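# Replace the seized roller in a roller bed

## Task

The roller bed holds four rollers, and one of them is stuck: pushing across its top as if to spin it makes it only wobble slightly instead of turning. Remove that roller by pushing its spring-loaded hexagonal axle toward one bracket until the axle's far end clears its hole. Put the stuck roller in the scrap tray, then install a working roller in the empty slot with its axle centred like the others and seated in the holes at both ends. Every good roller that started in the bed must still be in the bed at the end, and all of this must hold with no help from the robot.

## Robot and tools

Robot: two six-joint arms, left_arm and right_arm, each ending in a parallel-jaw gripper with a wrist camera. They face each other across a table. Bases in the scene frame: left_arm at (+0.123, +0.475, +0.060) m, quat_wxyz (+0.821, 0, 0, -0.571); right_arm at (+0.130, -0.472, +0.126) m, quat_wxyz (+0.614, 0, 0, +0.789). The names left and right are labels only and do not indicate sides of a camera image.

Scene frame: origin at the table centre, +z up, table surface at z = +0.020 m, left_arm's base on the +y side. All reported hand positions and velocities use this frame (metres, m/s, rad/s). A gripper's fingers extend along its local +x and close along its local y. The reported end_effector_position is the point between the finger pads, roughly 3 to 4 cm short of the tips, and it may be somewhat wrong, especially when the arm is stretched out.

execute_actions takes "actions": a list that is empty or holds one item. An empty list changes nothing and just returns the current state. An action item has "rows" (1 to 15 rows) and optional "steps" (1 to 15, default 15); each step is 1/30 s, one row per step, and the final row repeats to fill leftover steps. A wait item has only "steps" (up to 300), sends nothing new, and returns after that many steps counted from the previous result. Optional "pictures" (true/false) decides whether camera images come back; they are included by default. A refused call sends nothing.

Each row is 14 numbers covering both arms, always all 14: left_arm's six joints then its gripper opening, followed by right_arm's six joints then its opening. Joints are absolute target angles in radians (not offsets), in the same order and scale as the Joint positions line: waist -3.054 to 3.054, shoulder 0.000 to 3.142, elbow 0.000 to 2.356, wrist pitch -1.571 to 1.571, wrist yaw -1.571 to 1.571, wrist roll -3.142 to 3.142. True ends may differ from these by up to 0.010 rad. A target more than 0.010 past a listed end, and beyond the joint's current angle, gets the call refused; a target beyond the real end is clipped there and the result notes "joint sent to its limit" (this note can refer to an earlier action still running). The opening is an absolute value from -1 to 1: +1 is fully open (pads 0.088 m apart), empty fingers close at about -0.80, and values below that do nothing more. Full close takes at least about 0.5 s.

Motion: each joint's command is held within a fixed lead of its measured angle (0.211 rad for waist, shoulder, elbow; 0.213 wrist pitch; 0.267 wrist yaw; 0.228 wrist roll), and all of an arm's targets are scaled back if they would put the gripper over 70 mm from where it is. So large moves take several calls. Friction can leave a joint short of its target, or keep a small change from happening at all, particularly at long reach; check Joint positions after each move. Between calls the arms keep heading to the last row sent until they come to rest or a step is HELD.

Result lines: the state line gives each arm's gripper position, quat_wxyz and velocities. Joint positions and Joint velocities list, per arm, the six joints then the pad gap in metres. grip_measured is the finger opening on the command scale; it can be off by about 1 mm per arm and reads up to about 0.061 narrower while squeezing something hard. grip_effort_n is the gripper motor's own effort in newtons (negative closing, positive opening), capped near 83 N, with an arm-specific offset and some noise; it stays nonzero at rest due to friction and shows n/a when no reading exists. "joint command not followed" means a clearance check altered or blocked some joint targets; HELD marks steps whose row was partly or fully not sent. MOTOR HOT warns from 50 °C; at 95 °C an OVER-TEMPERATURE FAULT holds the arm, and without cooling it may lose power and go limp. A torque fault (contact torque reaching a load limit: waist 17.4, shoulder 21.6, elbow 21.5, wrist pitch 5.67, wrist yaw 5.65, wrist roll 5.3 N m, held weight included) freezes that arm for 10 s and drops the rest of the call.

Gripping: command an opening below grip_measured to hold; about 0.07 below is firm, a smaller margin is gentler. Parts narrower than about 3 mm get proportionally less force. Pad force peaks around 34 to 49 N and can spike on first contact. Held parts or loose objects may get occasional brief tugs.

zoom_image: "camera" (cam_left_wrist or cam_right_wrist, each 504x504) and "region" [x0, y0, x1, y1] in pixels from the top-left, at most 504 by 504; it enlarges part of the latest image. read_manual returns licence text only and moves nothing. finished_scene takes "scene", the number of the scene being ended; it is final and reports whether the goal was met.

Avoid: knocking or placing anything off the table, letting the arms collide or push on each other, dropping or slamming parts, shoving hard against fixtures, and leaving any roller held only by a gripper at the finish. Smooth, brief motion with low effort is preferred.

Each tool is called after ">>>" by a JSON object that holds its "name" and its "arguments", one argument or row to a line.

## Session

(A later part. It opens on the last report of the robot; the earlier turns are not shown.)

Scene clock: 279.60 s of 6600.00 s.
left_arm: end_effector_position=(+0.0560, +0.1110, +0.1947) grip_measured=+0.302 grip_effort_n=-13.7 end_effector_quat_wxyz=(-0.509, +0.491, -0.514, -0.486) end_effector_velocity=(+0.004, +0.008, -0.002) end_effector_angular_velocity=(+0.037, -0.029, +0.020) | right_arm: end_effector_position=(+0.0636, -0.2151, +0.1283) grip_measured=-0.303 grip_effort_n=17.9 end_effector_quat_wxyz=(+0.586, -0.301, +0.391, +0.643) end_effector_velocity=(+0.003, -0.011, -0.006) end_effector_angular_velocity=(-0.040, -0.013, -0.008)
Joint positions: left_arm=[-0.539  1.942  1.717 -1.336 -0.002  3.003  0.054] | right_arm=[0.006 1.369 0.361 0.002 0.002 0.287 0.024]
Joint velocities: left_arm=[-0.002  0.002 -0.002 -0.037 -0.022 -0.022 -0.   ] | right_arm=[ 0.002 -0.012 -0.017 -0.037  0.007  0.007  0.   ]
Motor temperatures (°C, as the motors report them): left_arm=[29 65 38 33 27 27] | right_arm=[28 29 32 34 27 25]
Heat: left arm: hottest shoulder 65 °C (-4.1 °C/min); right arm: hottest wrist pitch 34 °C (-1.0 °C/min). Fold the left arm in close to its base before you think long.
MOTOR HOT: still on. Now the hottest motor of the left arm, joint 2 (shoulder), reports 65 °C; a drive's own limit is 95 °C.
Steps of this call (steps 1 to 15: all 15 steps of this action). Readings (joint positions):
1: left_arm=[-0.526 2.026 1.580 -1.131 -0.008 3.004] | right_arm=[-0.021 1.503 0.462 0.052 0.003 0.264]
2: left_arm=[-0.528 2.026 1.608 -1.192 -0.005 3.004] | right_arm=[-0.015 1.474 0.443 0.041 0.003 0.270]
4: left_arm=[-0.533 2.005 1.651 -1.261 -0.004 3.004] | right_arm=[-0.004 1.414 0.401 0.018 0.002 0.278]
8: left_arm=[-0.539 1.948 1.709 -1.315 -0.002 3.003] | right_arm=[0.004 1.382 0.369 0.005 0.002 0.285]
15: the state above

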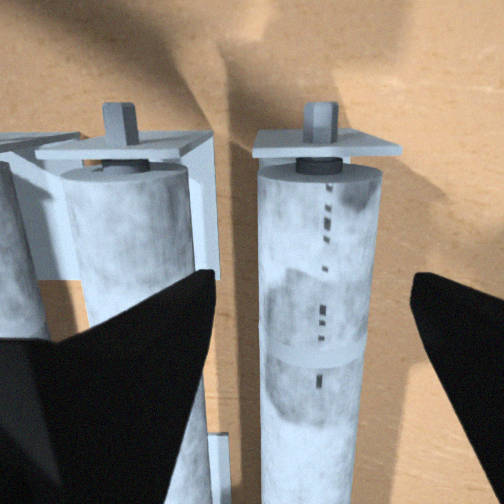

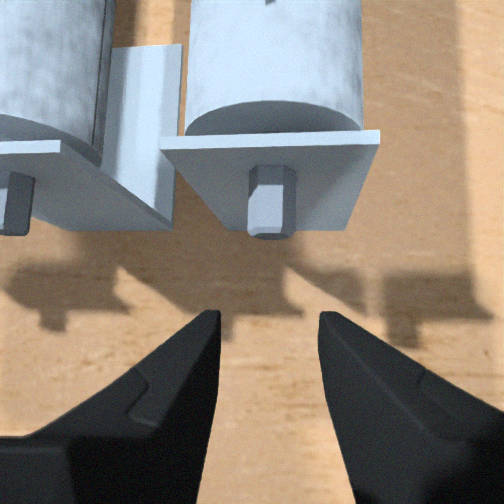

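>>> {"name": "execute_actions", "arguments": {
  "actions": [
    {"rows":[[-0.51,2.02,1.64,-1.21,0,3.0,0.3,0.01,1.36,0.35,0,0,0.29,-0.3]],"steps":12}
  ],
  "pictures": false
}}

>>> {"name": "execute_actions", "arguments": {
  "actions": [
    {"rows":[[-0.49,2.02,1.64,-1.21,0,3.0,0.3,0.01,1.36,0.35,0,0,0.29,-0.3],[-0.47,2.02,1.64,-1.21,0,3.0,0.3,0.01,1.36,0.35,0,0,0.29,-0.3],[-0.45,2.02,1.64,-1.21,0,3.0,0.3,0.01,1.36,0.35,0,0,0.29,-0.3],[-0.42,2.02,1.64,-1.21,0,3.0,0.3,0.01,1.36,0.35,0,0,0.29,-0.3]],"steps":15}
  ]
}}

Scene clock: 286.27 s of 6600.00 s.
left_arm: end_effector_position=(+0.0639, +0.0982, +0.1527) grip_measured=+0.302 grip_effort_n=-13.7 end_effector_quat_wxyz=(-0.507, +0.494, -0.502, -0.497) end_effector_velocity=(+0.001, -0.008, +0.000) end_effector_angular_velocity=(-0.040, -0.016, +0.019) | right_arm: end_effector_position=(+0.0636, -0.2157, +0.1282) grip_measured=-0.303 grip_effort_n=17.9 end_effector_quat_wxyz=(+0.585, -0.301, +0.391, +0.643) end_effector_velocity=(+0.003, +0.001, +0.001) end_effector_angular_velocity=(+0.012, -0.016, +0.007)
Joint positions: left_arm=[-0.512  2.012  1.649 -1.215 -0.001  3.003  0.054] | right_arm=[0.006 1.368 0.359 0.002 0.002 0.288 0.024]
Joint velocities: left_arm=[-0.002 -0.002 -0.002  0.037 -0.022 -0.022  0.   ] | right_arm=[-0.007 -0.002 -0.002  0.007  0.007 -0.022 -0.   ]
Motor temperatures (°C, as the motors report them): left_arm=[29 63 38 32 27 27] | right_arm=[28 29 32 34 27 25]
Heat: left arm: hottest shoulder 63 °C (-7.0 °C/min); right arm: hottest wrist pitch 34 °C (-1.0 °C/min). Fold the left arm in close to its base before you think long.
MOTOR HOT: still on. Now the hottest motor of the left arm, joint 2 (shoulder), reports 63 °C; a drive's own limit is 95 °C.
Steps of this call (steps 1 to 15: the robot went on to your last target; steps 16 to 90: nothing new was sent; then 3.27 s passed at rest; steps 91 to 102: all 12 steps of this action). Readings (joint positions):
91: left_arm=[-0.538 1.946 1.712 -1.329 -0.002 3.003] | right_arm=[0.006 1.368 0.359 0.002 0.002 0.288]
92: left_arm=[-0.535 1.949 1.700 -1.295 -0.001 3.003] | right_arm=[0.006 1.368 0.359 0.002 0.002 0.288]
94: left_arm=[-0.524 1.969 1.683 -1.251 -0.001 3.003] | right_arm=[0.006 1.368 0.359 0.002 0.002 0.288]
98: left_arm=[-0.512 2.009 1.652 -1.225 -0.001 3.003] | right_arm=[0.006 1.368 0.359 0.002 0.002 0.288]
102: the state above

Scene clock: 286.77 s of 6600.00 s.
left_arm: end_effector_position=(+0.0875, +0.0961, +0.1582) grip_measured=+0.302 grip_effort_n=-13.7 end_effector_quat_wxyz=(-0.479, +0.507, -0.493, -0.520) end_effector_velocity=(+0.022, +0.003, +0.005) end_effector_angular_velocity=(+0.004, -0.037, +0.049) | right_arm: end_effector_position=(+0.0635, -0.2157, +0.1282) grip_measured=-0.303 grip_effort_n=17.9 end_effector_quat_wxyz=(+0.585, -0.301, +0.391, +0.643) end_effector_velocity=(+0.000, -0.002, -0.001) end_effector_angular_velocity=(-0.008, +0.000, +0.008)
Joint positions: left_arm=[-0.438  1.997  1.648 -1.219  0.027  3.003  0.054] | right_arm=[0.006 1.368 0.359 0.002 0.002 0.288 0.024]
Joint velocities: left_arm=[ 0.042 -0.017 -0.002 -0.022 -0.037 -0.007 -0.   ] | right_arm=[-0.002 -0.002 -0.002 -0.007 -0.007 -0.007 -0.   ]
Motor temperatures (°C, as the motors report them): left_arm=[29 63 38 32 27 27] | right_arm=[28 29 32 34 27 25]
Heat: left arm: hottest shoulder 63 °C (-8.1 °C/min); right arm: hottest wrist pitch 34 °C (-1.0 °C/min). Fold the left arm in close to its base before you think long.
MOTOR HOT: still on. Now the hottest motor of the left arm, joint 2 (shoulder), reports 63 °C; a drive's own limit is 95 °C.
Steps of this call (steps 1 to 15: all 15 steps of this action). Readings (joint positions):
1: left_arm=[-0.511 2.012 1.649 -1.213 -0.001 3.003] | right_arm=[0.006 1.368 0.359 0.002 0.002 0.288]
2: left_arm=[-0.508 2.012 1.649 -1.213 -0.000 3.003] | right_arm=[0.006 1.368 0.359 0.002 0.002 0.288]
4: left_arm=[-0.489 2.012 1.648 -1.213 0.005 3.003] | right_arm=[0.006 1.368 0.359 0.002 0.002 0.288]
8: left_arm=[-0.455 2.006 1.648 -1.214 0.035 3.003] | right_arm=[0.006 1.368 0.359 0.002 0.002 0.288]
15: the state above

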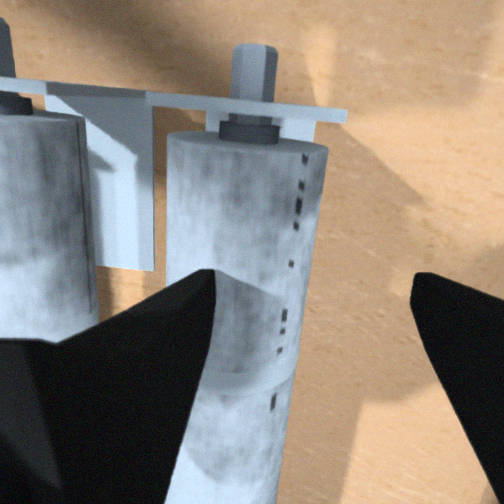

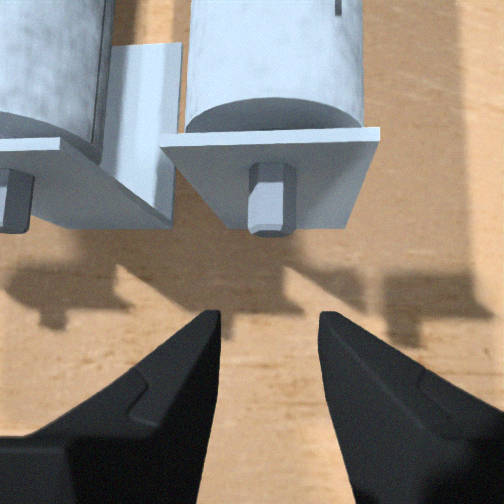

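It spins.

>>> {"name": "execute_actions", "arguments": {
  "actions": [
    {"rows":[[-0.45,1.9,1.72,-1.36,0,3.0,0.3,0.01,1.36,0.35,0,0,0.29,-0.3]],"steps":10}
  ]
}}

Scene clock: 288.73 s of 6600.00 s.
left_arm: end_effector_position=(+0.0892, +0.1114, +0.2098) grip_measured=+0.302 grip_effort_n=-13.7 end_effector_quat_wxyz=(-0.477, +0.519, -0.499, -0.503) end_effector_velocity=(+0.003, +0.010, +0.030) end_effector_angular_velocity=(-0.032, -0.004, +0.025) | right_arm: end_effector_position=(+0.0635, -0.2157, +0.1282) grip_measured=-0.303 grip_effort_n=17.9 end_effector_quat_wxyz=(+0.585, -0.301, +0.391, +0.643) end_effector_velocity=(-0.002, -0.000, +0.002) end_effector_angular_velocity=(-0.000, +0.010, +0.000)
Joint positions: left_arm=[-0.447  1.899  1.717 -1.35   0.002  3.003  0.054] | right_arm=[0.006 1.368 0.359 0.002 0.002 0.288 0.024]
Joint velocities: left_arm=[ 0.002 -0.061  0.037 -0.066 -0.007 -0.022 -0.   ] | right_arm=[ 0.002 -0.007  0.002 -0.007 -0.007  0.007 -0.   ]
Motor temperatures (°C, as the motors report them): left_arm=[29 62 38 32 27 27] | right_arm=[28 29 32 34 27 25]
Heat: left arm: hottest shoulder 62 °C (-9.1 °C/min); right arm: hottest wrist pitch 34 °C (-1.0 °C/min). Fold the left arm in close to its base before you think long.
MOTOR HOT: still on. Now the hottest motor of the left arm, joint 2 (shoulder), reports 62 °C; a drive's own limit is 95 °C.
Steps of this call (steps 1 to 30: the robot went on to your last target; steps 31 to 49: nothing new was sent; steps 50 to 59: all 10 steps of this action). Readings (joint positions):
50: left_arm=[-0.428 1.986 1.655 -1.231 0.014 3.003] | right_arm=[0.006 1.368 0.359 0.002 0.002 0.288]
51: left_arm=[-0.430 1.982 1.667 -1.260 0.004 3.003] | right_arm=[0.006 1.368 0.359 0.002 0.002 0.288]
53: left_arm=[-0.437 1.960 1.681 -1.311 0.002 3.003] | right_arm=[0.006 1.368 0.359 0.002 0.002 0.288]
57: left_arm=[-0.447 1.909 1.712 -1.343 0.002 3.003] | right_arm=[0.006 1.368 0.359 0.002 0.002 0.288]
59: the state above

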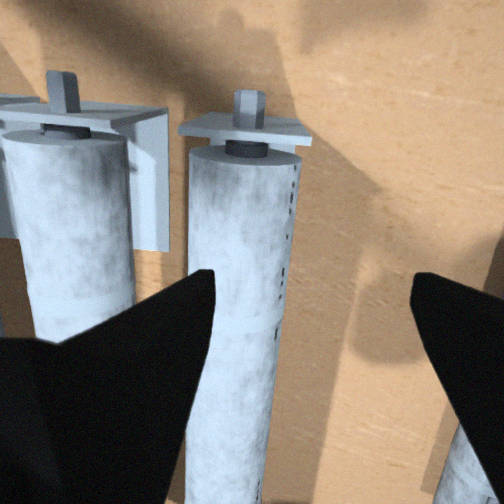

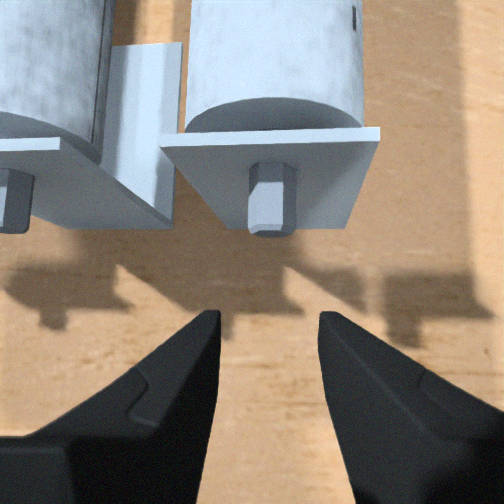

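>>> {"name": "finished_scene", "arguments": {
  "scene": 2
}}

The scene is finished: the task was done.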